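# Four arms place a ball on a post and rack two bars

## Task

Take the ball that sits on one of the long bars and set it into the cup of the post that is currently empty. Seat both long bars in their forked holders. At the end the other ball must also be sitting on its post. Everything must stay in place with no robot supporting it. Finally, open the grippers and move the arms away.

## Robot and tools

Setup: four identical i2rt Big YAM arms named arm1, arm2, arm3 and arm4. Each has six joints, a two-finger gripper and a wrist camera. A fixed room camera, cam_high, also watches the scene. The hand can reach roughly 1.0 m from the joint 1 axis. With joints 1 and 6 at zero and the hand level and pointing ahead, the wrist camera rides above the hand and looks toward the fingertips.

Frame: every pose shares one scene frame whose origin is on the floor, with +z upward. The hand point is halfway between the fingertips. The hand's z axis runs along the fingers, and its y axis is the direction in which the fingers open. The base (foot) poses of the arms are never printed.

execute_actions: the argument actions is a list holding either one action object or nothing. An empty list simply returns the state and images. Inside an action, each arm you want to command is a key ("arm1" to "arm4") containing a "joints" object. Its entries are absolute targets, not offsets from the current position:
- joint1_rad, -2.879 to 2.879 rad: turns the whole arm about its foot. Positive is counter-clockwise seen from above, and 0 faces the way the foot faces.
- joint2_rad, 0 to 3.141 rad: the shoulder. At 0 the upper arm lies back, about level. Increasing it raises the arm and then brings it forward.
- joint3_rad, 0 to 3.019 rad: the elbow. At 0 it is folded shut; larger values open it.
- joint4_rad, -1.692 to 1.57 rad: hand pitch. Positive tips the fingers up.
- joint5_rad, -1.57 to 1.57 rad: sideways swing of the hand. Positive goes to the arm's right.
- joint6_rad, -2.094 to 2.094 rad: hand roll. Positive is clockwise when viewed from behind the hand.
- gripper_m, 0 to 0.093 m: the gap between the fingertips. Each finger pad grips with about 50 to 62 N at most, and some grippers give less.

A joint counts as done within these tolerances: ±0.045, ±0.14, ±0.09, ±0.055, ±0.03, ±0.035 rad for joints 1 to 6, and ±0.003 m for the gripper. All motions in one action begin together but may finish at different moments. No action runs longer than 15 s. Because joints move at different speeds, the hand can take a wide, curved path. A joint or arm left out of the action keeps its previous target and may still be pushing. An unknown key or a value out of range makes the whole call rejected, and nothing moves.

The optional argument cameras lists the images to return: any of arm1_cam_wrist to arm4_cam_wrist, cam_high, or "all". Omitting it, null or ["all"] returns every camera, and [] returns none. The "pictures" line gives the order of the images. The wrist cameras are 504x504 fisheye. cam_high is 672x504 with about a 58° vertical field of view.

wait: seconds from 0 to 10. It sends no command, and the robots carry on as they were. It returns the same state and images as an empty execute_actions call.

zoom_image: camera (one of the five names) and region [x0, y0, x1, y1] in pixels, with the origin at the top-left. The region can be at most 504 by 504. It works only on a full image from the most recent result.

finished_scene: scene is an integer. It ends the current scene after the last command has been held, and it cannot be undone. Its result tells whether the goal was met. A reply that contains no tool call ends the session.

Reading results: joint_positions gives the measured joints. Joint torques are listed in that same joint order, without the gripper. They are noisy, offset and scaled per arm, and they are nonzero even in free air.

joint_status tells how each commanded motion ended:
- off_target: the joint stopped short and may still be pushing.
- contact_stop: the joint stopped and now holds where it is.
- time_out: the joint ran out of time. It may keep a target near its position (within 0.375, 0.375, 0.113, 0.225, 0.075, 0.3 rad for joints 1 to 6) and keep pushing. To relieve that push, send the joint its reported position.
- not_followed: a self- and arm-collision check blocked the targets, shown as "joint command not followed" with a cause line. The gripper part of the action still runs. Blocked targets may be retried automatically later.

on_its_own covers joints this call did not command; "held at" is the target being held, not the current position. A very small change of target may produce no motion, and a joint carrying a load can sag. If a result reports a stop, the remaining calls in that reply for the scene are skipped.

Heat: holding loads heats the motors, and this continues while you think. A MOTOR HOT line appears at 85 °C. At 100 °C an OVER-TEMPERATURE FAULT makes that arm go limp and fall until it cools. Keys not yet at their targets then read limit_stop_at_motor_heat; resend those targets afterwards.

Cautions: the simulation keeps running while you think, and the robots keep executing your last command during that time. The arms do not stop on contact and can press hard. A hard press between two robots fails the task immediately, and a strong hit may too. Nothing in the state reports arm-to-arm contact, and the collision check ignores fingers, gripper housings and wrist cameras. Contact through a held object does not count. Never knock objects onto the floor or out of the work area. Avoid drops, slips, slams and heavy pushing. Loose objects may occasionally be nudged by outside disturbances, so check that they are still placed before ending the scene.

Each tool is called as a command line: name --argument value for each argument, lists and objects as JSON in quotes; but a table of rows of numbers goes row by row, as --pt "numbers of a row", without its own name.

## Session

execute_actions --actions '[]'

Scene clock: 0.00 s.
Joint torques (N m, as the arm reports them, + toward a larger angle): no reading
arm1.joint_positions: joint1_rad=+0.174 joint2_rad=+0.585 joint3_rad=+1.344 joint4_rad=-1.375 joint5_rad=+0.270 joint6_rad=-0.141 gripper_m=+0.095
arm1.joint_status: not commanded
arm1.hand: x=+1.2288 y=-0.0070 z=+1.3570 quat_wxyz=(+0.103, -0.876, -0.101, +0.460) (m; scene frame)
arm2.joint_positions: joint1_rad=+0.350 joint2_rad=+0.468 joint3_rad=+1.365 joint4_rad=-1.202 joint5_rad=+0.263 joint6_rad=+0.171 gripper_m=+0.094
arm2.joint_status: not commanded
arm2.hand: x=+0.0177 y=+1.2575 z=+1.3557 quat_wxyz=(-0.455, -0.573, -0.567, +0.378) (m; scene frame)
arm3.joint_positions: joint1_rad=-0.225 joint2_rad=+0.450 joint3_rad=+1.350 joint4_rad=-1.258 joint5_rad=+0.056 joint6_rad=-0.177 gripper_m=+0.094
arm3.joint_status: not commanded
arm3.hand: x=-1.2776 y=-0.0491 z=+1.3957 quat_wxyz=(-0.552, -0.038, -0.821, +0.140) (m; scene frame)
arm4.joint_positions: joint1_rad=+0.049 joint2_rad=+0.503 joint3_rad=+1.358 joint4_rad=-1.468 joint5_rad=+0.009 joint6_rad=-0.096 gripper_m=+0.094
arm4.joint_status: not commanded
arm4.hand: x=-0.0006 y=-1.2680 z=+1.2792 quat_wxyz=(-0.337, +0.662, -0.596, -0.304) (m; scene frame)
pictures: arm1_cam_wrist, arm2_cam_wrist, arm3_cam_wrist, arm4_cam_wrist, cam_high
Images, in order (width x height): arm1_cam_wrist 504x504, arm2_cam_wrist 504x504, arm3_cam_wrist 504x504, arm4_cam_wrist 504x504, cam_high 672x504.

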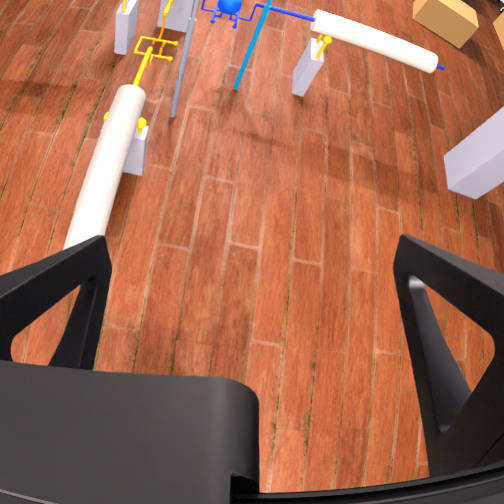

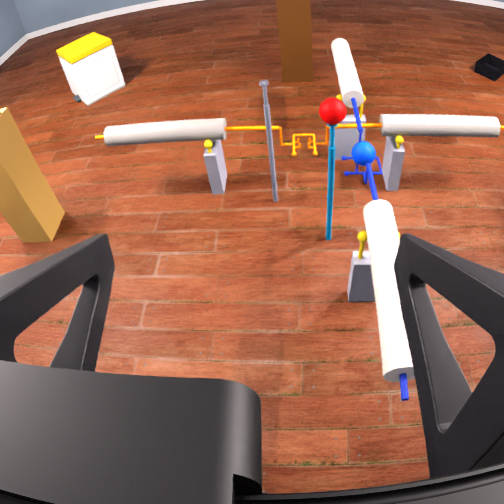

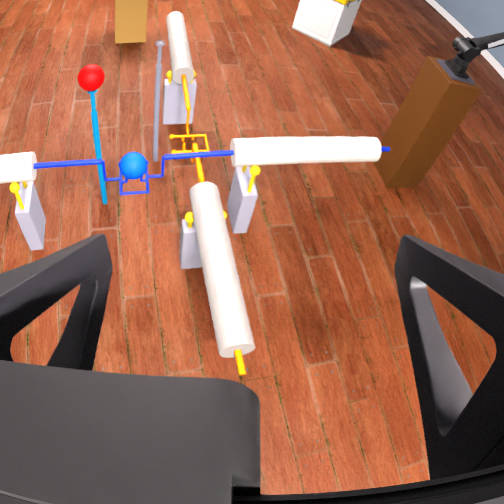

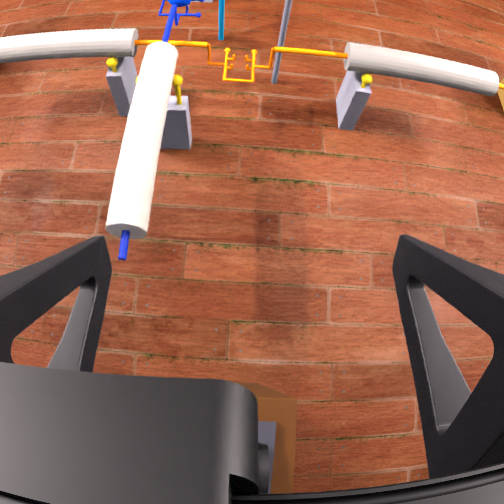

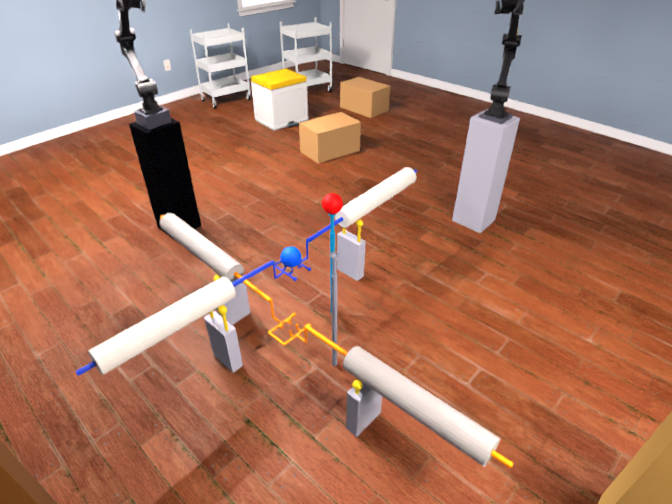

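execute_actions --actions '[{"arm2":{"joints":{"joint1_rad":-0.54,"joint2_rad":2.27,"joint3_rad":1.27,"joint4_rad":-0.51,"joint5_rad":0,"joint6_rad":-0.535}},"arm4":{"joints":{"joint1_rad":0.595,"joint2_rad":2.265,"joint3_rad":1.265,"joint4_rad":-0.52,"joint5_rad":0,"joint6_rad":0.57}},"arm1":{"joints":{"joint1_rad":0,"joint2_rad":2.0,"joint3_rad":0.9,"joint4_rad":1.55,"joint5_rad":0,"joint6_rad":0}},"arm3":{"joints":{"joint1_rad":0,"joint2_rad":1.3,"joint3_rad":1.6,"joint4_rad":-0.5,"joint5_rad":0,"joint6_rad":0}}}]'

Scene clock: 2.73 s.
Joint torques (N m, as the arm reports them, + toward a larger angle): arm1=[ -2.01 -19.03   5.04   2.6    0.06   0.03] | arm2=[  0.89 -16.49   6.59   1.01  -0.14  -0.05] | arm3=[  1.22 -12.51  14.06   2.8   -0.09   0.04] | arm4=[  0.76 -22.63   4.79   0.89  -0.01   0.13]
arm1.joint_positions: joint1_rad=+0.003 joint2_rad=+2.010 joint3_rad=+0.897 joint4_rad=+1.531 joint5_rad=+0.002 joint6_rad=-0.009 gripper_m=+0.095
arm1.joint_status: all done
arm1.hand: x=+0.8129 y=-0.0358 z=+1.0370 quat_wxyz=(-0.017, -0.545, -0.020, +0.838) (m; scene frame)
arm2.joint_positions: joint1_rad=-0.547 joint2_rad=+2.282 joint3_rad=+1.254 joint4_rad=-0.526 joint5_rad=+0.001 joint6_rad=-0.527 gripper_m=+0.094
arm2.joint_status: all done
arm2.hand: x=-0.2661 y=+1.0040 z=+0.5629 quat_wxyz=(+0.000, -0.711, -0.704, +0.002) (m; scene frame)
arm3.joint_positions: joint1_rad=-0.010 joint2_rad=+1.316 joint3_rad=+1.557 joint4_rad=-0.524 joint5_rad=+0.002 joint6_rad=-0.008 gripper_m=+0.094
arm3.joint_status: all done
arm3.hand: x=-0.8489 y=-0.0109 z=+1.3609 quat_wxyz=(-0.599, -0.004, -0.801, +0.011) (m; scene frame)
arm4.joint_positions: joint1_rad=+0.593 joint2_rad=+2.277 joint3_rad=+1.251 joint4_rad=-0.529 joint5_rad=+0.002 joint6_rad=+0.555 gripper_m=+0.094
arm4.joint_status: all done
arm4.hand: x=-0.2742 y=-1.0099 z=+0.5584 quat_wxyz=(+0.002, +0.707, -0.707, -0.002) (m; scene frame)
pictures: arm1_cam_wrist, arm2_cam_wrist, arm3_cam_wrist, arm4_cam_wrist, cam_high
Images, in order (width x height): arm1_cam_wrist 504x504, arm2_cam_wrist 504x504, arm3_cam_wrist 504x504, arm4_cam_wrist 504x504, cam_high 672x504.

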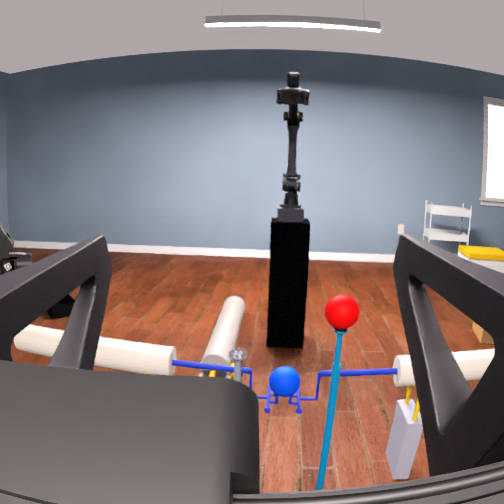

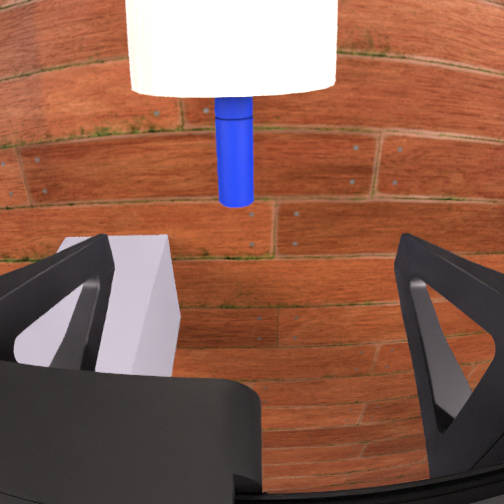

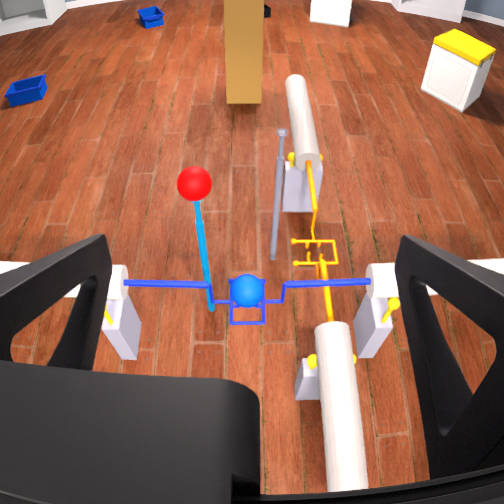

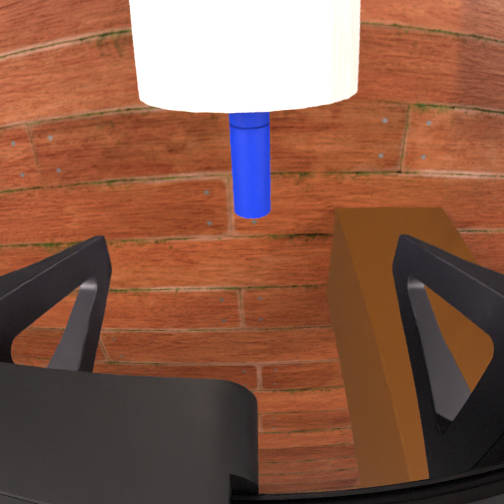

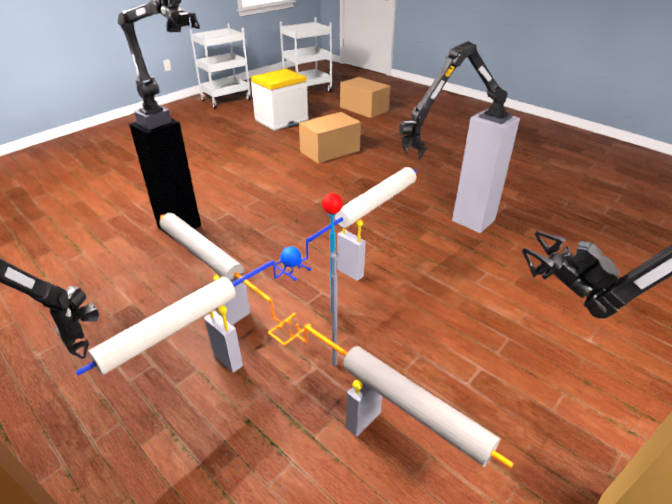

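execute_actions --actions '[{"arm2":{"joints":{"joint1_rad":-0.535,"joint2_rad":2.525,"joint3_rad":1.355,"joint4_rad":-0.315}},"arm4":{"joints":{"joint2_rad":2.51,"joint3_rad":1.335,"joint4_rad":-0.315}}}]' --cameras '["arm2_cam_wrist","arm4_cam_wrist"]'

Scene clock: 3.90 s.
Joint torques (N m, as the arm reports them, + toward a larger angle): arm1=[ -2.04 -18.91   5.     2.6    0.06   0.04] | arm2=[  0.95 -10.71   5.1    1.47   0.96   0.01] | arm3=[  0.81 -11.71  14.13   2.64  -0.07   0.01] | arm4=[  1.02 -14.86   3.62   2.42  -1.28   0.13]
arm1.joint_positions: joint1_rad=+0.003 joint2_rad=+2.010 joint3_rad=+0.897 joint4_rad=+1.531 joint5_rad=+0.002 joint6_rad=-0.009 gripper_m=+0.095
arm1.joint_status: not commanded
arm1.hand: x=+0.8129 y=-0.0358 z=+1.0370 quat_wxyz=(-0.017, -0.545, -0.020, +0.838) (m; scene frame)
arm2.joint_positions: joint1_rad=-0.539 joint2_rad=+2.443 joint3_rad=+1.355 joint4_rad=-0.343 joint5_rad=-0.021 joint6_rad=-0.532 gripper_m=+0.094
arm2.joint_status: all done
arm2.hand: x=-0.2812 y=+0.9615 z=+0.5024 quat_wxyz=(-0.027, -0.704, -0.707, +0.059) (m; scene frame)
arm3.joint_positions: joint1_rad=-0.010 joint2_rad=+1.316 joint3_rad=+1.557 joint4_rad=-0.524 joint5_rad=+0.002 joint6_rad=-0.008 gripper_m=+0.094
arm3.joint_status: not commanded
arm3.hand: x=-0.8489 y=-0.0109 z=+1.3609 quat_wxyz=(-0.599, -0.004, -0.801, +0.011) (m; scene frame)
arm4.joint_positions: joint1_rad=+0.582 joint2_rad=+2.425 joint3_rad=+1.336 joint4_rad=-0.351 joint5_rad=+0.035 joint6_rad=+0.555 gripper_m=+0.094
arm4.joint_status: all done
arm4.hand: x=-0.2856 y=-0.9708 z=+0.5016 quat_wxyz=(-0.027, +0.701, -0.710, -0.054) (m; scene frame)
pictures: arm2_cam_wrist, arm4_cam_wrist
Images, in order (width x height): arm2_cam_wrist 504x504, arm4_cam_wrist 504x504.

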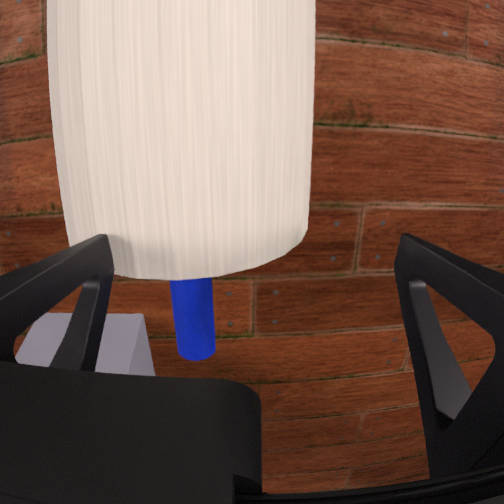

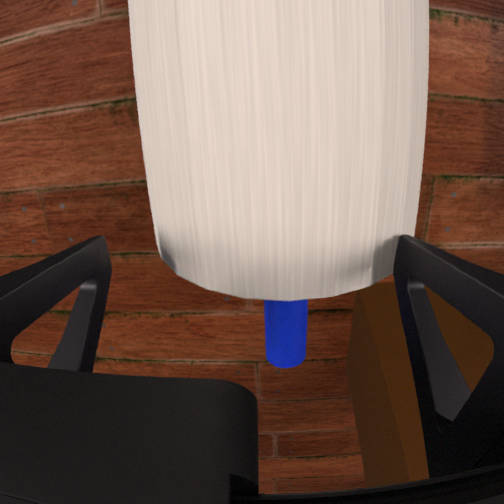

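The fingers swung onto the sleeves. Backing off, then descending in smaller steps.

execute_actions --actions '[{"arm2":{"joints":{"joint2_rad":2.33}},"arm4":{"joints":{"joint2_rad":2.32}}}]' --cameras '[]'

execute_actions --actions '[{"arm2":{"joints":{"joint4_rad":-0.72}},"arm4":{"joints":{"joint4_rad":-0.70}}}]' --cameras '[]'

execute_actions --actions '[{"arm2":{"joints":{"joint2_rad":2.44,"joint4_rad":-0.53}},"arm4":{"joints":{"joint2_rad":2.43,"joint4_rad":-0.52}}}]' --cameras '["arm2_cam_wrist","arm4_cam_wrist","arm3_cam_wrist"]'

Scene clock: 5.50 s.
Joint torques (N m, as the arm reports them, + toward a larger angle): arm1=[ -1.99 -18.95   5.05   2.64   0.06   0.05] | arm2=[  0.77 -17.11   6.65   1.24   0.11  -0.01] | arm3=[  1.16 -12.18  13.95   2.74  -0.17  -0.03] | arm4=[  1.44 -22.25   5.15   1.26  -0.05   0.11]
arm1.joint_positions: joint1_rad=+0.003 joint2_rad=+2.010 joint3_rad=+0.897 joint4_rad=+1.531 joint5_rad=+0.002 joint6_rad=-0.009 gripper_m=+0.095
arm1.joint_status: not commanded
arm1.hand: x=+0.8129 y=-0.0358 z=+1.0370 quat_wxyz=(-0.017, -0.545, -0.020, +0.838) (m; scene frame)
arm2.joint_positions: joint1_rad=-0.537 joint2_rad=+2.340 joint3_rad=+1.347 joint4_rad=-0.332 joint5_rad=-0.004 joint6_rad=-0.532 gripper_m=+0.094
arm2.joint_status: all done
arm2.hand: x=-0.3013 y=+0.9315 z=+0.5585 quat_wxyz=(-0.032, -0.700, -0.704, +0.112) (m; scene frame)
arm3.joint_positions: joint1_rad=-0.010 joint2_rad=+1.316 joint3_rad=+1.557 joint4_rad=-0.524 joint5_rad=+0.002 joint6_rad=-0.008 gripper_m=+0.094
arm3.joint_status: not commanded
arm3.hand: x=-0.8489 y=-0.0109 z=+1.3609 quat_wxyz=(-0.599, -0.004, -0.801, +0.011) (m; scene frame)
arm4.joint_positions: joint1_rad=+0.582 joint2_rad=+2.315 joint3_rad=+1.324 joint4_rad=-0.322 joint5_rad=+0.004 joint6_rad=+0.555 gripper_m=+0.094
arm4.joint_status: all done
arm4.hand: x=-0.3104 y=-0.9393 z=+0.5608 quat_wxyz=(-0.027, +0.698, -0.706, -0.119) (m; scene frame)
pictures: none
No camera images: the call's "cameras" was empty. Leave "cameras" out to get every camera's image.

Scene clock: 6.60 s.
Joint torques (N m, as the arm reports them, + toward a larger angle): arm1=[ -1.82 -18.87   5.05   2.59   0.05   0.04] | arm2=[  0.74 -16.88   5.82  -0.33   0.08  -0.03] | arm3=[  0.81 -11.47  14.18   2.72  -0.15  -0.02] | arm4=[  1.03 -21.77   4.73  -0.14  -0.08   0.15]
arm1.joint_positions: joint1_rad=+0.003 joint2_rad=+2.010 joint3_rad=+0.897 joint4_rad=+1.531 joint5_rad=+0.002 joint6_rad=-0.009 gripper_m=+0.095
arm1.joint_status: not commanded
arm1.hand: x=+0.8129 y=-0.0358 z=+1.0370 quat_wxyz=(-0.017, -0.545, -0.020, +0.838) (m; scene frame)
arm2.joint_positions: joint1_rad=-0.537 joint2_rad=+2.340 joint3_rad=+1.347 joint4_rad=-0.705 joint5_rad=-0.004 joint6_rad=-0.532 gripper_m=+0.094
arm2.joint_status: all done
arm2.hand: x=-0.2556 y=+1.0101 z=+0.5543 quat_wxyz=(+0.015, -0.704, -0.707, -0.068) (m; scene frame)
arm3.joint_positions: joint1_rad=-0.010 joint2_rad=+1.316 joint3_rad=+1.557 joint4_rad=-0.524 joint5_rad=+0.002 joint6_rad=-0.008 gripper_m=+0.094
arm3.joint_status: not commanded
arm3.hand: x=-0.8489 y=-0.0109 z=+1.3609 quat_wxyz=(-0.599, -0.004, -0.801, +0.011) (m; scene frame)
arm4.joint_positions: joint1_rad=+0.582 joint2_rad=+2.315 joint3_rad=+1.324 joint4_rad=-0.692 joint5_rad=+0.004 joint6_rad=+0.555 gripper_m=+0.094
arm4.joint_status: all done
arm4.hand: x=-0.2636 y=-1.0164 z=+0.5554 quat_wxyz=(+0.016, +0.703, -0.709, +0.060) (m; scene frame)
pictures: none
No camera images: the call's "cameras" was empty. Leave "cameras" out to get every camera's image.

Scene clock: 7.57 s.
Joint torques (N m, as the arm reports them, + toward a larger angle): arm1=[ -2.   -18.86   5.03   2.59   0.06   0.05] | arm2=[  0.83 -16.82   5.26   0.83   0.09   0.  ] | arm3=[  0.98 -11.33  14.15   3.01  -0.13  -0.03] | arm4=[  1.31 -23.47   3.97   0.79  -0.03   0.16]
arm1.joint_positions: joint1_rad=+0.003 joint2_rad=+2.010 joint3_rad=+0.897 joint4_rad=+1.531 joint5_rad=+0.002 joint6_rad=-0.009 gripper_m=+0.095
arm1.joint_status: not commanded
arm1.hand: x=+0.8129 y=-0.0358 z=+1.0370 quat_wxyz=(-0.017, -0.545, -0.020, +0.838) (m; scene frame)
arm2.joint_positions: joint1_rad=-0.537 joint2_rad=+2.454 joint3_rad=+1.347 joint4_rad=-0.546 joint5_rad=-0.004 joint6_rad=-0.532 gripper_m=+0.094
arm2.joint_status: all done
arm2.hand: x=-0.2535 y=+1.0137 z=+0.4946 quat_wxyz=(+0.010, -0.705, -0.708, -0.047) (m; scene frame)
arm3.joint_positions: joint1_rad=-0.010 joint2_rad=+1.316 joint3_rad=+1.557 joint4_rad=-0.524 joint5_rad=+0.002 joint6_rad=-0.008 gripper_m=+0.094
arm3.joint_status: not commanded
arm3.hand: x=-0.8489 y=-0.0109 z=+1.3609 quat_wxyz=(-0.599, -0.004, -0.801, +0.011) (m; scene frame)
arm4.joint_positions: joint1_rad=+0.582 joint2_rad=+2.444 joint3_rad=+1.324 joint4_rad=-0.528 joint5_rad=+0.004 joint6_rad=+0.555 gripper_m=+0.094
arm4.joint_status: all done
arm4.hand: x=-0.2599 y=-1.0235 z=+0.4889 quat_wxyz=(+0.012, +0.703, -0.710, +0.044) (m; scene frame)
pictures: arm2_cam_wrist, arm3_cam_wrist, arm4_cam_wrist
Images, in order (width x height): arm2_cam_wrist 504x504, arm3_cam_wrist 504x504, arm4_cam_wrist 504x504.

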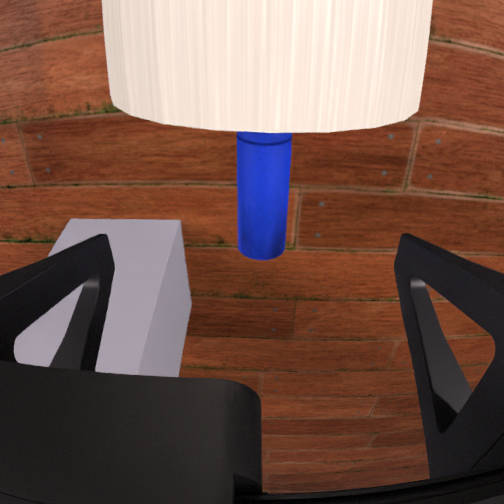

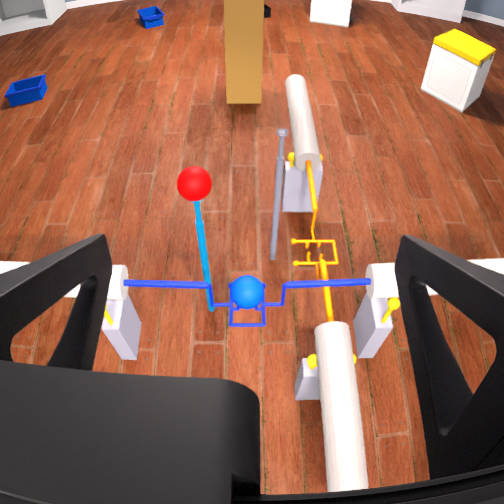

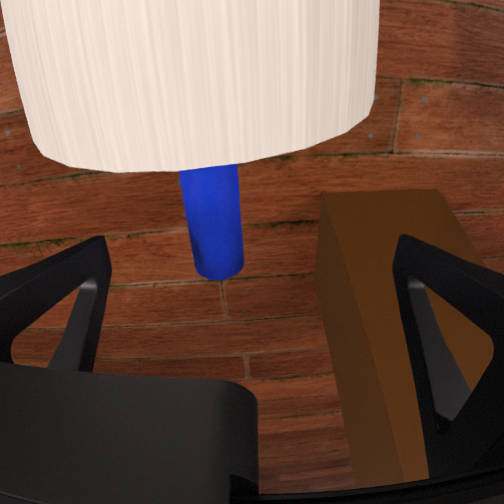

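execute_actions --actions '[{"arm2":{"joints":{"joint2_rad":2.535,"joint4_rad":-0.42}},"arm4":{"joints":{"joint1_rad":0.61,"joint2_rad":2.515,"joint4_rad":-0.42}}}]' --cameras '[]'

execute_actions --actions '[{"arm2":{"joints":{"joint4_rad":-0.335}},"arm4":{"joints":{"joint4_rad":-0.335}}}]' --cameras '["arm2_cam_wrist","arm4_cam_wrist"]'

Scene clock: 8.80 s.
Joint torques (N m, as the arm reports them, + toward a larger angle): arm1=[ -2.01 -18.88   5.1    2.53   0.05   0.04] | arm2=[  1.   -16.25   4.45   0.88   0.08  -0.03] | arm3=[  0.7  -12.28  14.12   2.9   -0.13  -0.06] | arm4=[  1.32 -22.58   3.41   0.75  -0.05   0.13]
arm1.joint_positions: joint1_rad=+0.003 joint2_rad=+2.010 joint3_rad=+0.897 joint4_rad=+1.531 joint5_rad=+0.002 joint6_rad=-0.009 gripper_m=+0.095
arm1.joint_status: not commanded
arm1.hand: x=+0.8129 y=-0.0358 z=+1.0370 quat_wxyz=(-0.017, -0.545, -0.020, +0.838) (m; scene frame)
arm2.joint_positions: joint1_rad=-0.537 joint2_rad=+2.544 joint3_rad=+1.347 joint4_rad=-0.436 joint5_rad=-0.004 joint6_rad=-0.532 gripper_m=+0.094
arm2.joint_status: all done
arm2.hand: x=-0.2477 y=+1.0235 z=+0.4496 quat_wxyz=(+0.007, -0.705, -0.708, -0.037) (m; scene frame)
arm3.joint_positions: joint1_rad=-0.010 joint2_rad=+1.316 joint3_rad=+1.557 joint4_rad=-0.524 joint5_rad=+0.002 joint6_rad=-0.008 gripper_m=+0.094
arm3.joint_status: not commanded
arm3.hand: x=-0.8489 y=-0.0109 z=+1.3609 quat_wxyz=(-0.599, -0.004, -0.801, +0.011) (m; scene frame)
arm4.joint_positions: joint1_rad=+0.598 joint2_rad=+2.520 joint3_rad=+1.324 joint4_rad=-0.428 joint5_rad=+0.004 joint6_rad=+0.555 gripper_m=+0.094
arm4.joint_status: all done
arm4.hand: x=-0.2631 y=-1.0339 z=+0.4515 quat_wxyz=(+0.009, +0.709, -0.704, +0.031) (m; scene frame)
pictures: none
No camera images: the call's "cameras" was empty. Leave "cameras" out to get every camera's image.

Scene clock: 9.53 s.
Joint torques (N m, as the arm reports them, + toward a larger angle): arm1=[ -1.97 -18.82   5.02   2.59   0.06   0.04] | arm2=[  1.   -16.59   4.62   0.97   0.1   -0.01] | arm3=[  1.1  -11.64  14.06   2.91  -0.03   0.02] | arm4=[  1.13 -22.5    3.56   1.04  -0.04   0.14]
arm1.joint_positions: joint1_rad=+0.003 joint2_rad=+2.010 joint3_rad=+0.897 joint4_rad=+1.531 joint5_rad=+0.002 joint6_rad=-0.009 gripper_m=+0.095
arm1.joint_status: not commanded
arm1.hand: x=+0.8129 y=-0.0358 z=+1.0370 quat_wxyz=(-0.017, -0.545, -0.020, +0.838) (m; scene frame)
arm2.joint_positions: joint1_rad=-0.537 joint2_rad=+2.544 joint3_rad=+1.347 joint4_rad=-0.354 joint5_rad=-0.004 joint6_rad=-0.532 gripper_m=+0.094
arm2.joint_status: all done
arm2.hand: x=-0.2579 y=+1.0060 z=+0.4489 quat_wxyz=(-0.003, -0.705, -0.709, +0.003) (m; scene frame)
arm3.joint_positions: joint1_rad=-0.010 joint2_rad=+1.316 joint3_rad=+1.557 joint4_rad=-0.524 joint5_rad=+0.002 joint6_rad=-0.008 gripper_m=+0.094
arm3.joint_status: not commanded
arm3.hand: x=-0.8489 y=-0.0109 z=+1.3609 quat_wxyz=(-0.599, -0.004, -0.801, +0.011) (m; scene frame)
arm4.joint_positions: joint1_rad=+0.598 joint2_rad=+2.520 joint3_rad=+1.324 joint4_rad=-0.344 joint5_rad=+0.004 joint6_rad=+0.555 gripper_m=+0.094
arm4.joint_status: all done
arm4.hand: x=-0.2741 y=-1.0165 z=+0.4510 quat_wxyz=(-0.001, +0.709, -0.705, -0.009) (m; scene frame)
pictures: arm2_cam_wrist, arm4_cam_wrist
Images, in order (width x height): arm2_cam_wrist 504x504, arm4_cam_wrist 504x504.

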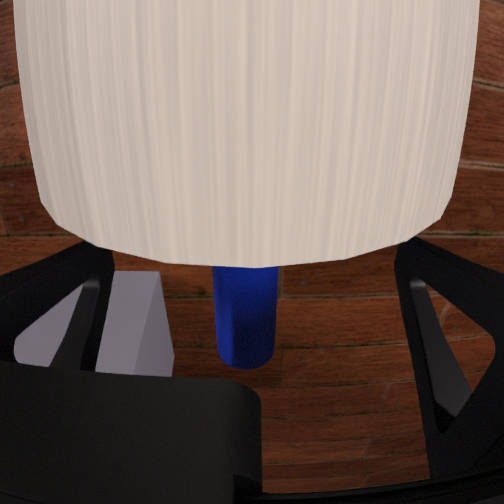

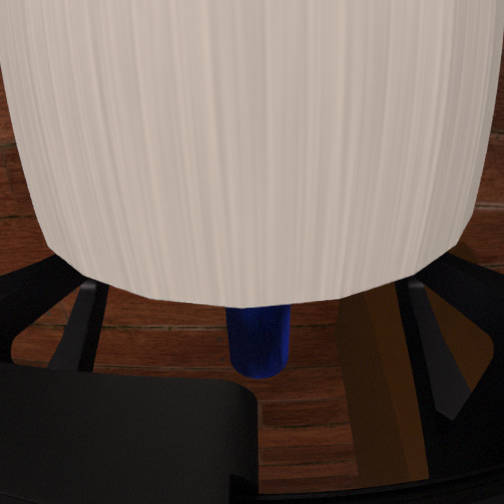

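execute_actions --actions '[{"arm2":{"joints":{"gripper_m":0}},"arm4":{"joints":{"gripper_m":0}}}]' --cameras '[]'

execute_actions --actions '[{"arm2":{"joints":{"joint2_rad":2.40,"joint3_rad":1.30,"joint4_rad":-0.42}},"arm4":{"joints":{"joint1_rad":0.6,"joint2_rad":2.39,"joint3_rad":1.285,"joint4_rad":-0.42,"joint6_rad":0.56}}}]' --cameras '[]'

execute_actions --actions '[{"arm2":{"joints":{"joint2_rad":2.26,"joint3_rad":1.27,"joint4_rad":-0.52}},"arm4":{"joints":{"joint2_rad":2.26,"joint3_rad":1.26,"joint4_rad":-0.52}}}]' --cameras '[]'

execute_actions --actions '[{"arm2":{"joints":{"joint2_rad":2.05,"joint3_rad":1.245,"joint4_rad":-0.71}},"arm4":{"joints":{"joint2_rad":2.05,"joint3_rad":1.24,"joint4_rad":-0.71}}}]' --cameras '[]'

execute_actions --actions '[{"arm2":{"joints":{"joint2_rad":1.875,"joint3_rad":1.295,"joint4_rad":-0.93}},"arm4":{"joints":{"joint2_rad":1.875,"joint3_rad":1.29,"joint4_rad":-0.93}}}]' --cameras '[]'

execute_actions --actions '[{"arm2":{"joints":{"joint2_rad":1.75,"joint3_rad":1.42,"joint4_rad":-1.16}},"arm4":{"joints":{"joint2_rad":1.75,"joint3_rad":1.41,"joint4_rad":-1.16}}}]' --cameras '[]'

execute_actions --actions '[{"arm2":{"joints":{"joint1_rad":-0.49,"joint2_rad":1.86,"joint3_rad":1.625,"joint4_rad":-1.245,"joint6_rad":-0.485}},"arm4":{"joints":{"joint1_rad":0.645,"joint2_rad":1.635,"joint3_rad":1.245,"joint4_rad":-1.11,"joint6_rad":0.605}}}]' --cameras '[]'

execute_actions --actions '[{"arm2":{"joints":{"joint1_rad":-0.38,"joint2_rad":1.935,"joint3_rad":1.75,"joint4_rad":-1.29,"joint6_rad":-0.375}},"arm4":{"joints":{"joint1_rad":0.64,"joint2_rad":1.465,"joint3_rad":1.045,"joint4_rad":-1.085,"joint6_rad":0.6}}}]' --cameras '["arm1_cam_wrist","cam_high"]'

Scene clock: 11.97 s.
Joint torques (N m, as the arm reports them, + toward a larger angle): arm1=[ -1.93 -18.77   5.08   2.59   0.06   0.04] | arm2=[  0.72 -16.71   4.77   0.88   0.25   0.03] | arm3=[  1.14 -11.47  13.73   2.79  -0.13   0.01] | arm4=[  1.12 -22.43   3.56   0.99  -0.27   0.19]
arm1.joint_positions: joint1_rad=+0.003 joint2_rad=+2.010 joint3_rad=+0.897 joint4_rad=+1.531 joint5_rad=+0.002 joint6_rad=-0.009 gripper_m=+0.095
arm1.joint_status: not commanded
arm1.hand: x=+0.8129 y=-0.0358 z=+1.0370 quat_wxyz=(-0.017, -0.545, -0.020, +0.838) (m; scene frame)
arm2.joint_positions: joint1_rad=-0.534 joint2_rad=+2.544 joint3_rad=+1.345 joint4_rad=-0.354 joint5_rad=-0.007 joint6_rad=-0.532 gripper_m=+0.019
arm2.joint_status: gripper_m off_target (ended at +0.019, target +0.000)
arm2.hand: x=-0.2555 y=+1.0059 z=+0.4487 quat_wxyz=(-0.005, -0.704, -0.710, +0.002) (m; scene frame)
arm3.joint_positions: joint1_rad=-0.010 joint2_rad=+1.316 joint3_rad=+1.557 joint4_rad=-0.524 joint5_rad=+0.002 joint6_rad=-0.008 gripper_m=+0.094
arm3.joint_status: not commanded
arm3.hand: x=-0.8489 y=-0.0109 z=+1.3609 quat_wxyz=(-0.599, -0.004, -0.801, +0.011) (m; scene frame)
arm4.joint_positions: joint1_rad=+0.598 joint2_rad=+2.520 joint3_rad=+1.324 joint4_rad=-0.345 joint5_rad=+0.008 joint6_rad=+0.552 gripper_m=+0.018
arm4.joint_status: gripper_m off_target (ended at +0.018, target +0.000)
arm4.hand: x=-0.2732 y=-1.0164 z=+0.4510 quat_wxyz=(-0.003, +0.710, -0.704, -0.008) (m; scene frame)
pictures: none
No camera images: the call's "cameras" was empty. Leave "cameras" out to get every camera's image.

Scene clock: 12.87 s.
Joint torques (N m, as the arm reports them, + toward a larger angle): arm1=[ -2.01 -18.75   5.09   2.66   0.05   0.04] | arm2=[  0.25 -19.47   4.82  -0.07   0.07  -0.06] | arm3=[  1.39 -12.95  14.09   2.89  -0.16   0.01] | arm4=[  0.62 -24.64   3.49   0.13  -0.01   0.09]
arm1.joint_positions: joint1_rad=+0.003 joint2_rad=+2.010 joint3_rad=+0.897 joint4_rad=+1.531 joint5_rad=+0.002 joint6_rad=-0.009 gripper_m=+0.095
arm1.joint_status: not commanded
arm1.hand: x=+0.8129 y=-0.0358 z=+1.0370 quat_wxyz=(-0.017, -0.545, -0.020, +0.838) (m; scene frame)
arm2.joint_positions: joint1_rad=-0.530 joint2_rad=+2.447 joint3_rad=+1.294 joint4_rad=-0.405 joint5_rad=-0.004 joint6_rad=-0.527 gripper_m=+0.019
arm2.joint_status: all done
arm2.hand: x=-0.2535 y=+1.0065 z=+0.4883 quat_wxyz=(-0.002, -0.705, -0.710, -0.001) (m; scene frame)
arm3.joint_positions: joint1_rad=-0.010 joint2_rad=+1.316 joint3_rad=+1.557 joint4_rad=-0.524 joint5_rad=+0.002 joint6_rad=-0.008 gripper_m=+0.094
arm3.joint_status: not commanded
arm3.hand: x=-0.8489 y=-0.0109 z=+1.3609 quat_wxyz=(-0.599, -0.004, -0.801, +0.011) (m; scene frame)
arm4.joint_positions: joint1_rad=+0.598 joint2_rad=+2.419 joint3_rad=+1.283 joint4_rad=-0.411 joint5_rad=+0.002 joint6_rad=+0.550 gripper_m=+0.018
arm4.joint_status: all done
arm4.hand: x=-0.2745 y=-1.0154 z=+0.4938 quat_wxyz=(+0.001, +0.711, -0.703, -0.006) (m; scene frame)
pictures: none
No camera images: the call's "cameras" was empty. Leave "cameras" out to get every camera's image.

Scene clock: 13.77 s.
Joint torques (N m, as the arm reports them, + toward a larger angle): arm1=[ -2.08 -19.08   5.04   2.62   0.05   0.05] | arm2=[  0.85 -18.42   6.39   0.08  -0.06  -0.08] | arm3=[  0.32 -12.31  14.13   2.6   -0.1    0.  ] | arm4=[  0.62 -24.37   4.69   0.36   0.09   0.07]
arm1.joint_positions: joint1_rad=+0.003 joint2_rad=+2.010 joint3_rad=+0.897 joint4_rad=+1.531 joint5_rad=+0.002 joint6_rad=-0.009 gripper_m=+0.095
arm1.joint_status: not commanded
arm1.hand: x=+0.8129 y=-0.0358 z=+1.0370 quat_wxyz=(-0.017, -0.545, -0.020, +0.838) (m; scene frame)
arm2.joint_positions: joint1_rad=-0.534 joint2_rad=+2.306 joint3_rad=+1.252 joint4_rad=-0.513 joint5_rad=-0.001 joint6_rad=-0.527 gripper_m=+0.019
arm2.joint_status: all done
arm2.hand: x=-0.2566 y=+1.0058 z=+0.5505 quat_wxyz=(+0.000, -0.706, -0.708, -0.005) (m; scene frame)
arm3.joint_positions: joint1_rad=-0.010 joint2_rad=+1.316 joint3_rad=+1.557 joint4_rad=-0.524 joint5_rad=+0.002 joint6_rad=-0.008 gripper_m=+0.094
arm3.joint_status: not commanded
arm3.hand: x=-0.8489 y=-0.0109 z=+1.3609 quat_wxyz=(-0.599, -0.004, -0.801, +0.011) (m; scene frame)
arm4.joint_positions: joint1_rad=+0.598 joint2_rad=+2.291 joint3_rad=+1.246 joint4_rad=-0.517 joint5_rad=+0.000 joint6_rad=+0.549 gripper_m=+0.018
arm4.joint_status: all done
arm4.hand: x=-0.2743 y=-1.0157 z=+0.5503 quat_wxyz=(+0.004, +0.711, -0.703, +0.001) (m; scene frame)
pictures: none
No camera images: the call's "cameras" was empty. Leave "cameras" out to get every camera's image.

Scene clock: 14.80 s.
Joint torques (N m, as the arm reports them, + toward a larger angle): arm1=[ -1.95 -18.93   5.06   2.64   0.06   0.03] | arm2=[  0.77 -16.56   8.35   0.36  -0.11  -0.02] | arm3=[  1.16 -13.04  14.04   2.73  -0.08   0.01] | arm4=[  0.54 -22.53   6.53   0.66   0.05   0.08]
arm1.joint_positions: joint1_rad=+0.003 joint2_rad=+2.010 joint3_rad=+0.897 joint4_rad=+1.531 joint5_rad=+0.002 joint6_rad=-0.009 gripper_m=+0.095
arm1.joint_status: not commanded
arm1.hand: x=+0.8129 y=-0.0358 z=+1.0370 quat_wxyz=(-0.017, -0.545, -0.020, +0.838) (m; scene frame)
arm2.joint_positions: joint1_rad=-0.539 joint2_rad=+2.083 joint3_rad=+1.220 joint4_rad=-0.710 joint5_rad=+0.000 joint6_rad=-0.530 gripper_m=+0.019
arm2.joint_status: all done
arm2.hand: x=-0.2591 y=+1.0072 z=+0.6541 quat_wxyz=(+0.002, -0.706, -0.708, -0.007) (m; scene frame)
arm3.joint_positions: joint1_rad=-0.010 joint2_rad=+1.316 joint3_rad=+1.557 joint4_rad=-0.524 joint5_rad=+0.002 joint6_rad=-0.008 gripper_m=+0.094
arm3.joint_status: not commanded
arm3.hand: x=-0.8489 y=-0.0109 z=+1.3609 quat_wxyz=(-0.599, -0.004, -0.801, +0.011) (m; scene frame)
arm4.joint_positions: joint1_rad=+0.601 joint2_rad=+2.071 joint3_rad=+1.219 joint4_rad=-0.712 joint5_rad=+0.000 joint6_rad=+0.549 gripper_m=+0.018
arm4.joint_status: all done
arm4.hand: x=-0.2757 y=-1.0149 z=+0.6534 quat_wxyz=(+0.004, +0.712, -0.702, +0.002) (m; scene frame)
pictures: none
No camera images: the call's "cameras" was empty. Leave "cameras" out to get every camera's image.

Scene clock: 15.93 s.
Joint torques (N m, as the arm reports them, + toward a larger angle): arm1=[ -2.01 -18.94   5.05   2.59   0.05   0.04] | arm2=[  0.94 -15.17  12.07  -0.2    0.2   -0.02] | arm3=[  2.09 -11.92  13.97   2.7   -0.14   0.  ] | arm4=[  0.67 -21.29   9.08  -0.11  -0.17   0.08]
arm1.joint_positions: joint1_rad=+0.003 joint2_rad=+2.010 joint3_rad=+0.897 joint4_rad=+1.531 joint5_rad=+0.002 joint6_rad=-0.009 gripper_m=+0.095
arm1.joint_status: not commanded
arm1.hand: x=+0.8129 y=-0.0358 z=+1.0370 quat_wxyz=(-0.017, -0.545, -0.020, +0.838) (m; scene frame)
arm2.joint_positions: joint1_rad=-0.535 joint2_rad=+1.897 joint3_rad=+1.243 joint4_rad=-0.912 joint5_rad=-0.006 joint6_rad=-0.531 gripper_m=+0.019
arm2.joint_status: all done
arm2.hand: x=-0.2560 y=+1.0071 z=+0.7522 quat_wxyz=(-0.002, -0.705, -0.709, -0.005) (m; scene frame)
arm3.joint_positions: joint1_rad=-0.010 joint2_rad=+1.316 joint3_rad=+1.557 joint4_rad=-0.524 joint5_rad=+0.002 joint6_rad=-0.008 gripper_m=+0.094
arm3.joint_status: not commanded
arm3.hand: x=-0.8489 y=-0.0109 z=+1.3609 quat_wxyz=(-0.599, -0.004, -0.801, +0.011) (m; scene frame)
arm4.joint_positions: joint1_rad=+0.601 joint2_rad=+1.892 joint3_rad=+1.244 joint4_rad=-0.916 joint5_rad=+0.006 joint6_rad=+0.549 gripper_m=+0.018
arm4.joint_status: all done
arm4.hand: x=-0.2727 y=-1.0167 z=+0.7485 quat_wxyz=(+0.001, +0.712, -0.702, +0.002) (m; scene frame)
pictures: none
No camera images: the call's "cameras" was empty. Leave "cameras" out to get every camera's image.

Scene clock: 17.07 s.
Joint torques (N m, as the arm reports them, + toward a larger angle): arm1=[ -2.07 -18.93   5.04   2.61   0.06   0.03] | arm2=[  0.7  -15.54  14.55   0.05   0.05  -0.02] | arm3=[  1.55 -11.93  14.11   2.94  -0.1   -0.03] | arm4=[  0.21 -20.67  11.18   0.01  -0.04   0.08]
arm1.joint_positions: joint1_rad=+0.003 joint2_rad=+2.010 joint3_rad=+0.897 joint4_rad=+1.531 joint5_rad=+0.002 joint6_rad=-0.009 gripper_m=+0.095
arm1.joint_status: not commanded
arm1.hand: x=+0.8129 y=-0.0358 z=+1.0370 quat_wxyz=(-0.017, -0.545, -0.020, +0.838) (m; scene frame)
arm2.joint_positions: joint1_rad=-0.535 joint2_rad=+1.781 joint3_rad=+1.349 joint4_rad=-1.149 joint5_rad=-0.003 joint6_rad=-0.531 gripper_m=+0.019
arm2.joint_status: all done
arm2.hand: x=-0.2570 y=+1.0064 z=+0.8435 quat_wxyz=(+0.001, -0.705, -0.709, -0.012) (m; scene frame)
arm3.joint_positions: joint1_rad=-0.010 joint2_rad=+1.316 joint3_rad=+1.557 joint4_rad=-0.524 joint5_rad=+0.002 joint6_rad=-0.008 gripper_m=+0.094
arm3.joint_status: not commanded
arm3.hand: x=-0.8489 y=-0.0109 z=+1.3609 quat_wxyz=(-0.599, -0.004, -0.801, +0.011) (m; scene frame)
arm4.joint_positions: joint1_rad=+0.601 joint2_rad=+1.770 joint3_rad=+1.346 joint4_rad=-1.152 joint5_rad=+0.003 joint6_rad=+0.549 gripper_m=+0.018
arm4.joint_status: all done
arm4.hand: x=-0.2721 y=-1.0174 z=+0.8417 quat_wxyz=(+0.004, +0.712, -0.702, +0.008) (m; scene frame)
pictures: none
No camera images: the call's "cameras" was empty. Leave "cameras" out to get every camera's image.

Scene clock: 19.13 s.
Joint torques (N m, as the arm reports them, + toward a larger angle): arm1=[ -1.93 -18.76   5.04   2.62   0.06   0.05] | arm2=[  1.73 -17.83  16.49   0.    -0.08   0.09] | arm3=[  0.71 -11.19  14.04   2.77  -0.09   0.02] | arm4=[  0.31 -20.53   9.3    0.69   0.09   0.16]
arm1.joint_positions: joint1_rad=+0.003 joint2_rad=+2.010 joint3_rad=+0.897 joint4_rad=+1.531 joint5_rad=+0.002 joint6_rad=-0.009 gripper_m=+0.095
arm1.joint_status: not commanded
arm1.hand: x=+0.8129 y=-0.0358 z=+1.0370 quat_wxyz=(-0.017, -0.545, -0.020, +0.838) (m; scene frame)
arm2.joint_positions: joint1_rad=-0.498 joint2_rad=+1.898 joint3_rad=+1.534 joint4_rad=-1.236 joint5_rad=-0.001 joint6_rad=-0.495 gripper_m=+0.019
arm2.joint_status: joint3_rad time_out (moved +0.186 of +0.276); the others done
arm2.on_its_own: joint3_rad reads +1.534 and still pushes toward +1.625 since a time_out
arm2.hand: x=-0.2624 y=+0.9568 z=+0.8478 quat_wxyz=(+0.005, -0.705, -0.709, -0.021) (m; scene frame)
arm3.joint_positions: joint1_rad=-0.010 joint2_rad=+1.316 joint3_rad=+1.557 joint4_rad=-0.524 joint5_rad=+0.002 joint6_rad=-0.008 gripper_m=+0.094
arm3.joint_status: not commanded
arm3.hand: x=-0.8489 y=-0.0109 z=+1.3609 quat_wxyz=(-0.599, -0.004, -0.801, +0.011) (m; scene frame)
arm4.joint_positions: joint1_rad=+0.646 joint2_rad=+1.673 joint3_rad=+1.207 joint4_rad=-1.117 joint5_rad=+0.000 joint6_rad=+0.587 gripper_m=+0.018
arm4.joint_status: all done
arm4.hand: x=-0.2667 y=-1.0661 z=+0.8401 quat_wxyz=(+0.006, +0.715, -0.699, +0.011) (m; scene frame)
pictures: none
No camera images: the call's "cameras" was empty. Leave "cameras" out to get every camera's image.

not run: a stop came earlier in this reply.

execute_actions --actions '[{"arm2":{"joints":{"joint1_rad":-0.375,"joint2_rad":1.92,"joint3_rad":1.74,"joint4_rad":-1.265,"joint6_rad":-0.375}},"arm4":{"joints":{"joint1_rad":0.64,"joint2_rad":1.44,"joint3_rad":1.045,"joint4_rad":-1.095,"joint6_rad":0.595}}}]' --cameras '["arm1_cam_wrist","cam_high"]'

Scene clock: 21.43 s.
Joint torques (N m, as the arm reports them, + toward a larger angle): arm1=[ -2.   -18.87   5.03   2.59   0.05   0.05] | arm2=[  0.07 -18.44  16.76   0.31  -0.17  -0.07] | arm3=[  1.69 -11.72  14.     2.84  -0.07   0.  ] | arm4=[  0.01 -14.79   9.16   1.02   0.17   0.01]
arm1.joint_positions: joint1_rad=+0.003 joint2_rad=+2.010 joint3_rad=+0.897 joint4_rad=+1.531 joint5_rad=+0.002 joint6_rad=-0.009 gripper_m=+0.095
arm1.joint_status: not commanded
arm1.hand: x=+0.8129 y=-0.0358 z=+1.0370 quat_wxyz=(-0.017, -0.545, -0.020, +0.838) (m; scene frame)
arm2.joint_positions: joint1_rad=-0.374 joint2_rad=+1.956 joint3_rad=+1.650 joint4_rad=-1.265 joint5_rad=+0.001 joint6_rad=-0.366 gripper_m=+0.019
arm2.joint_status: joint3_rad time_out (moved +0.115 of +0.206); the others done
arm2.on_its_own: joint3_rad reads +1.650 and still pushes toward +1.740 since a time_out
arm2.hand: x=-0.2114 y=+0.8969 z=+0.8569 quat_wxyz=(+0.002, -0.706, -0.708, -0.006) (m; scene frame)
arm3.joint_positions: joint1_rad=-0.010 joint2_rad=+1.316 joint3_rad=+1.557 joint4_rad=-0.524 joint5_rad=+0.002 joint6_rad=-0.008 gripper_m=+0.094
arm3.joint_status: not commanded
arm3.hand: x=-0.8489 y=-0.0109 z=+1.3609 quat_wxyz=(-0.599, -0.004, -0.801, +0.011) (m; scene frame)
arm4.joint_positions: joint1_rad=+0.646 joint2_rad=+1.459 joint3_rad=+1.008 joint4_rad=-1.107 joint5_rad=-0.002 joint6_rad=+0.590 gripper_m=+0.018
arm4.joint_status: all done
arm4.hand: x=-0.2254 y=-1.1255 z=+0.8599 quat_wxyz=(+0.004, +0.714, -0.700, -0.001) (m; scene frame)
pictures: arm1_cam_wrist, cam_high
Images, in order (width x height): arm1_cam_wrist 504x504, cam_high 672x504.

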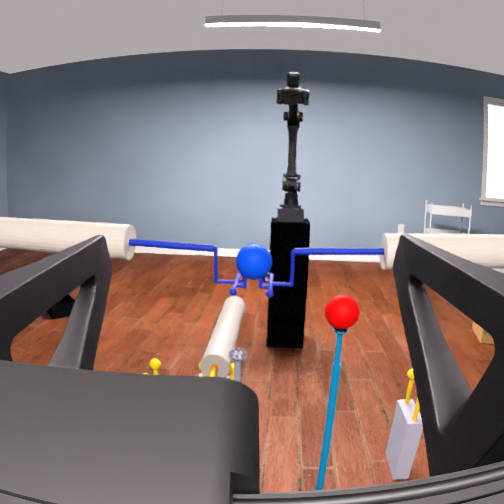

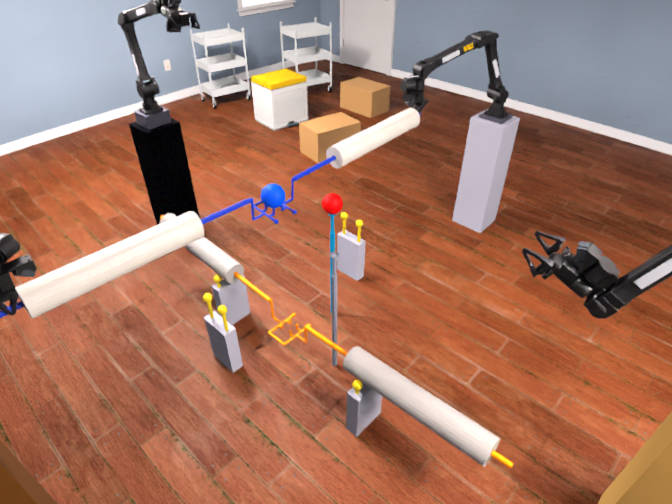

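execute_actions --actions '[{"arm2":{"joints":{"joint1_rad":-0.235,"joint2_rad":1.84,"joint3_rad":1.595,"joint4_rad":-1.22,"joint6_rad":-0.235}},"arm4":{"joints":{"joint1_rad":0.435,"joint2_rad":1.325,"joint3_rad":0.925,"joint4_rad":-1.10,"joint6_rad":0.385}},"arm1":{"joints":{"joint1_rad":0.03,"joint2_rad":2.3,"joint3_rad":1.3,"joint4_rad":1.3}},"arm3":{"joints":{"joint1_rad":-0.5,"joint2_rad":1.9,"joint3_rad":1.5,"joint4_rad":0.4,"joint5_rad":-0.75}}}]' --cameras '[]'

execute_actions --actions '[{"arm2":{"joints":{"joint1_rad":-0.076,"joint2_rad":1.81,"joint3_rad":1.55,"joint4_rad":-1.205,"joint6_rad":-0.076}},"arm4":{"joints":{"joint1_rad":0.185,"joint2_rad":1.25,"joint3_rad":0.855,"joint4_rad":-1.105,"joint6_rad":0.135}}}]' --cameras '[]'

execute_actions --actions '[{"arm2":{"joints":{"joint1_rad":0.086,"joint6_rad":0.086}},"arm4":{"joints":{"joint1_rad":-0.086,"joint2_rad":1.235,"joint3_rad":0.843,"joint6_rad":-0.136}}}]' --cameras '[]'

execute_actions --actions '[{"arm2":{"joints":{"joint1_rad":0.236,"joint2_rad":1.87,"joint4_rad":-1.15,"joint6_rad":0.236}},"arm4":{"joints":{"joint1_rad":-0.335,"joint2_rad":1.325,"joint4_rad":-1.02,"joint6_rad":-0.385}}}]' --cameras '["arm1_cam_wrist","arm3_cam_wrist","cam_high"]'

zoom_image --camera "cam_high" --region '[270, 190, 410, 330]'

Scene clock: 23.70 s.
Joint torques (N m, as the arm reports them, + toward a larger angle): arm1=[ -1.55 -24.9    8.01   1.86   0.07   0.04] | arm2=[  0.07 -20.28  12.3    0.66   0.03  -0.08] | arm3=[  0.81 -20.94  12.96   2.63  -0.13  -0.02] | arm4=[  0.04 -13.13   9.13   0.44  -0.08  -0.07]
arm1.joint_positions: joint1_rad=+0.028 joint2_rad=+2.323 joint3_rad=+1.269 joint4_rad=+1.301 joint5_rad=+0.002 joint6_rad=-0.009 gripper_m=+0.095
arm1.joint_status: all done
arm1.hand: x=+0.6949 y=-0.0601 z=+0.9242 quat_wxyz=(-0.025, -0.614, -0.029, +0.788) (m; scene frame)
arm2.joint_positions: joint1_rad=-0.232 joint2_rad=+1.905 joint3_rad=+1.556 joint4_rad=-1.227 joint5_rad=-0.003 joint6_rad=-0.225 gripper_m=+0.019
arm2.joint_status: all done
arm2.hand: x=-0.1254 y=+0.8949 z=+0.8521 quat_wxyz=(+0.001, -0.706, -0.708, -0.009) (m; scene frame)
arm3.joint_positions: joint1_rad=-0.505 joint2_rad=+1.929 joint3_rad=+1.460 joint4_rad=+0.378 joint5_rad=-0.748 joint6_rad=-0.006 gripper_m=+0.094
arm3.joint_status: all done
arm3.hand: x=-0.7319 y=-0.2710 z=+1.0958 quat_wxyz=(-0.675, +0.066, -0.729, -0.098) (m; scene frame)
arm4.joint_positions: joint1_rad=+0.438 joint2_rad=+1.348 joint3_rad=+0.890 joint4_rad=-1.101 joint5_rad=+0.004 joint6_rad=+0.387 gripper_m=+0.018
arm4.joint_status: all done
arm4.hand: x=-0.1358 y=-1.1263 z=+0.8579 quat_wxyz=(+0.001, +0.712, -0.702, +0.001) (m; scene frame)
pictures: none
No camera images: the call's "cameras" was empty. Leave "cameras" out to get every camera's image.

Scene clock: 24.87 s.
Joint torques (N m, as the arm reports them, + toward a larger angle): arm1=[ -1.52 -24.85   8.04   1.88   0.08   0.04] | arm2=[  0.41 -20.09  11.6    0.37   0.03  -0.03] | arm3=[  0.9  -19.97  12.87   2.48  -0.16   0.08] | arm4=[ -0.16 -12.07   8.86   0.57  -0.16  -0.12]
arm1.joint_positions: joint1_rad=+0.028 joint2_rad=+2.323 joint3_rad=+1.269 joint4_rad=+1.301 joint5_rad=+0.002 joint6_rad=-0.009 gripper_m=+0.095
arm1.joint_status: not commanded
arm1.hand: x=+0.6949 y=-0.0601 z=+0.9242 quat_wxyz=(-0.025, -0.614, -0.029, +0.788) (m; scene frame)
arm2.joint_positions: joint1_rad=-0.074 joint2_rad=+1.877 joint3_rad=+1.517 joint4_rad=-1.204 joint5_rad=-0.002 joint6_rad=-0.065 gripper_m=+0.019
arm2.joint_status: all done
arm2.hand: x=-0.0364 y=+0.8903 z=+0.8539 quat_wxyz=(-0.001, -0.707, -0.708, -0.004) (m; scene frame)
arm3.joint_positions: joint1_rad=-0.505 joint2_rad=+1.929 joint3_rad=+1.460 joint4_rad=+0.378 joint5_rad=-0.748 joint6_rad=-0.006 gripper_m=+0.094
arm3.joint_status: not commanded
arm3.hand: x=-0.7319 y=-0.2710 z=+1.0958 quat_wxyz=(-0.675, +0.066, -0.729, -0.098) (m; scene frame)
arm4.joint_positions: joint1_rad=+0.189 joint2_rad=+1.275 joint3_rad=+0.824 joint4_rad=-1.105 joint5_rad=+0.006 joint6_rad=+0.140 gripper_m=+0.018
arm4.joint_status: all done
arm4.hand: x=-0.0478 y=-1.1285 z=+0.8583 quat_wxyz=(-0.002, +0.712, -0.702, +0.002) (m; scene frame)
pictures: none
No camera images: the call's "cameras" was empty. Leave "cameras" out to get every camera's image.

Scene clock: 26.07 s.
Joint torques (N m, as the arm reports them, + toward a larger angle): arm1=[ -1.51 -24.73   8.06   1.86   0.07   0.03] | arm2=[  1.32 -19.94  11.83   0.14  -0.1   -0.09] | arm3=[  0.75 -20.49  12.74   2.53  -0.18  -0.09] | arm4=[ -0.18 -12.66   8.76  -0.08  -0.23  -0.11]
arm1.joint_positions: joint1_rad=+0.028 joint2_rad=+2.323 joint3_rad=+1.269 joint4_rad=+1.301 joint5_rad=+0.002 joint6_rad=-0.009 gripper_m=+0.095
arm1.joint_status: not commanded
arm1.hand: x=+0.6949 y=-0.0601 z=+0.9242 quat_wxyz=(-0.025, -0.614, -0.029, +0.788) (m; scene frame)
arm2.joint_positions: joint1_rad=+0.087 joint2_rad=+1.877 joint3_rad=+1.517 joint4_rad=-1.197 joint5_rad=+0.001 joint6_rad=+0.098 gripper_m=+0.019
arm2.joint_status: all done
arm2.hand: x=+0.0531 y=+0.8899 z=+0.8546 quat_wxyz=(-0.004, -0.707, -0.707, -0.001) (m; scene frame)
arm3.joint_positions: joint1_rad=-0.505 joint2_rad=+1.929 joint3_rad=+1.460 joint4_rad=+0.378 joint5_rad=-0.748 joint6_rad=-0.006 gripper_m=+0.094
arm3.joint_status: not commanded
arm3.hand: x=-0.7319 y=-0.2710 z=+1.0958 quat_wxyz=(-0.675, +0.066, -0.729, -0.098) (m; scene frame)
arm4.joint_positions: joint1_rad=-0.081 joint2_rad=+1.268 joint3_rad=+0.816 joint4_rad=-1.092 joint5_rad=+0.007 joint6_rad=-0.129 gripper_m=+0.018
arm4.joint_status: all done
arm4.hand: x=+0.0395 y=-1.1274 z=+0.8577 quat_wxyz=(-0.008, +0.711, -0.703, +0.000) (m; scene frame)
pictures: none
No camera images: the call's "cameras" was empty. Leave "cameras" out to get every camera's image.

Scene clock: 27.20 s.
Joint torques (N m, as the arm reports them, + toward a larger angle): arm1=[ -1.63 -24.82   7.99   1.89   0.07   0.04] | arm2=[  1.08 -17.51  11.86  -0.13  -0.31  -0.07] | arm3=[ -0.7  -20.84  13.18   2.66  -0.22  -0.09] | arm4=[ -0.59 -12.99   8.11  -0.48  -0.1   -0.2 ]
arm1.joint_positions: joint1_rad=+0.028 joint2_rad=+2.323 joint3_rad=+1.269 joint4_rad=+1.301 joint5_rad=+0.002 joint6_rad=-0.009 gripper_m=+0.095
arm1.joint_status: not commanded
arm1.hand: x=+0.6949 y=-0.0601 z=+0.9242 quat_wxyz=(-0.025, -0.614, -0.029, +0.788) (m; scene frame)
arm2.joint_positions: joint1_rad=+0.233 joint2_rad=+1.903 joint3_rad=+1.517 joint4_rad=-1.133 joint5_rad=+0.006 joint6_rad=+0.247 gripper_m=+0.019
arm2.joint_status: all done
arm2.hand: x=+0.1370 y=+0.8898 z=+0.8412 quat_wxyz=(-0.019, -0.708, -0.706, +0.009) (m; scene frame)
arm3.joint_positions: joint1_rad=-0.505 joint2_rad=+1.929 joint3_rad=+1.460 joint4_rad=+0.378 joint5_rad=-0.748 joint6_rad=-0.006 gripper_m=+0.094
arm3.joint_status: not commanded
arm3.hand: x=-0.7319 y=-0.2710 z=+1.0958 quat_wxyz=(-0.675, +0.066, -0.729, -0.098) (m; scene frame)
arm4.joint_positions: joint1_rad=-0.323 joint2_rad=+1.349 joint3_rad=+0.819 joint4_rad=-0.998 joint5_rad=+0.003 joint6_rad=-0.371 gripper_m=+0.018
arm4.joint_status: all done
arm4.hand: x=+0.1222 y=-1.1263 z=+0.8344 quat_wxyz=(-0.015, +0.711, -0.703, -0.002) (m; scene frame)
pictures: arm1_cam_wrist, arm3_cam_wrist, cam_high
Images, in order (width x height): arm1_cam_wrist 504x504, arm3_cam_wrist 504x504, cam_high 672x504.

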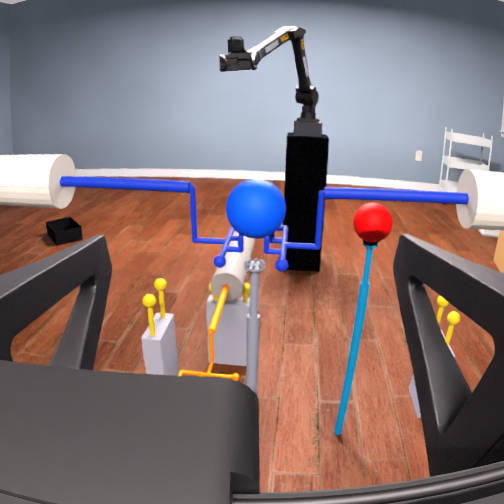

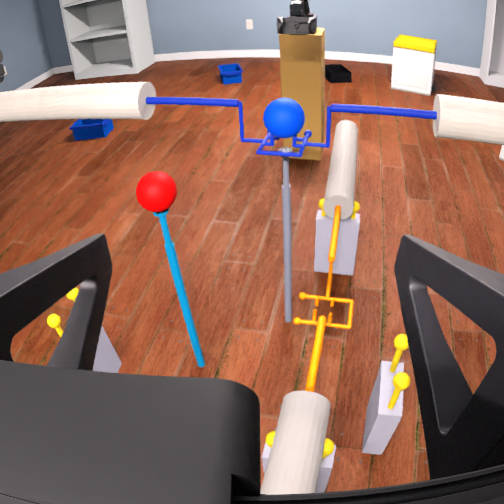

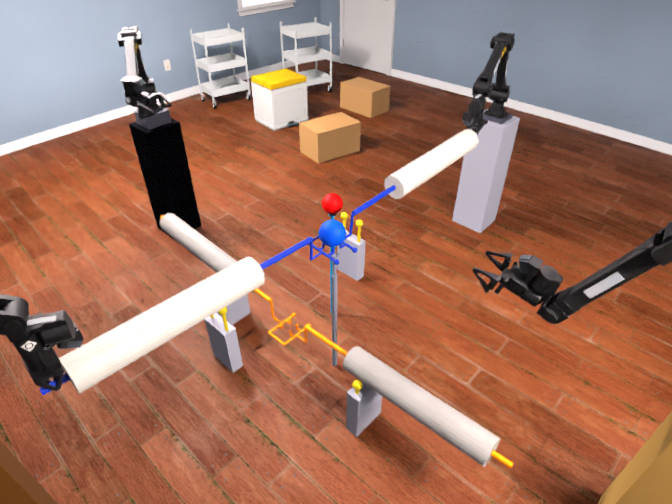

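Region (270, 190, 410, 330) of cam_high's 672x504 image, scaled by 3.600, with more detail than that image has.

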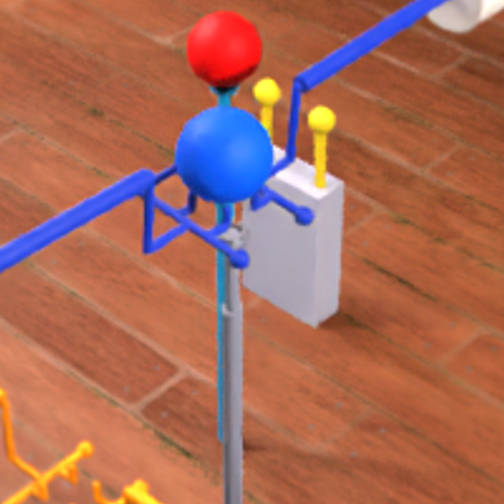

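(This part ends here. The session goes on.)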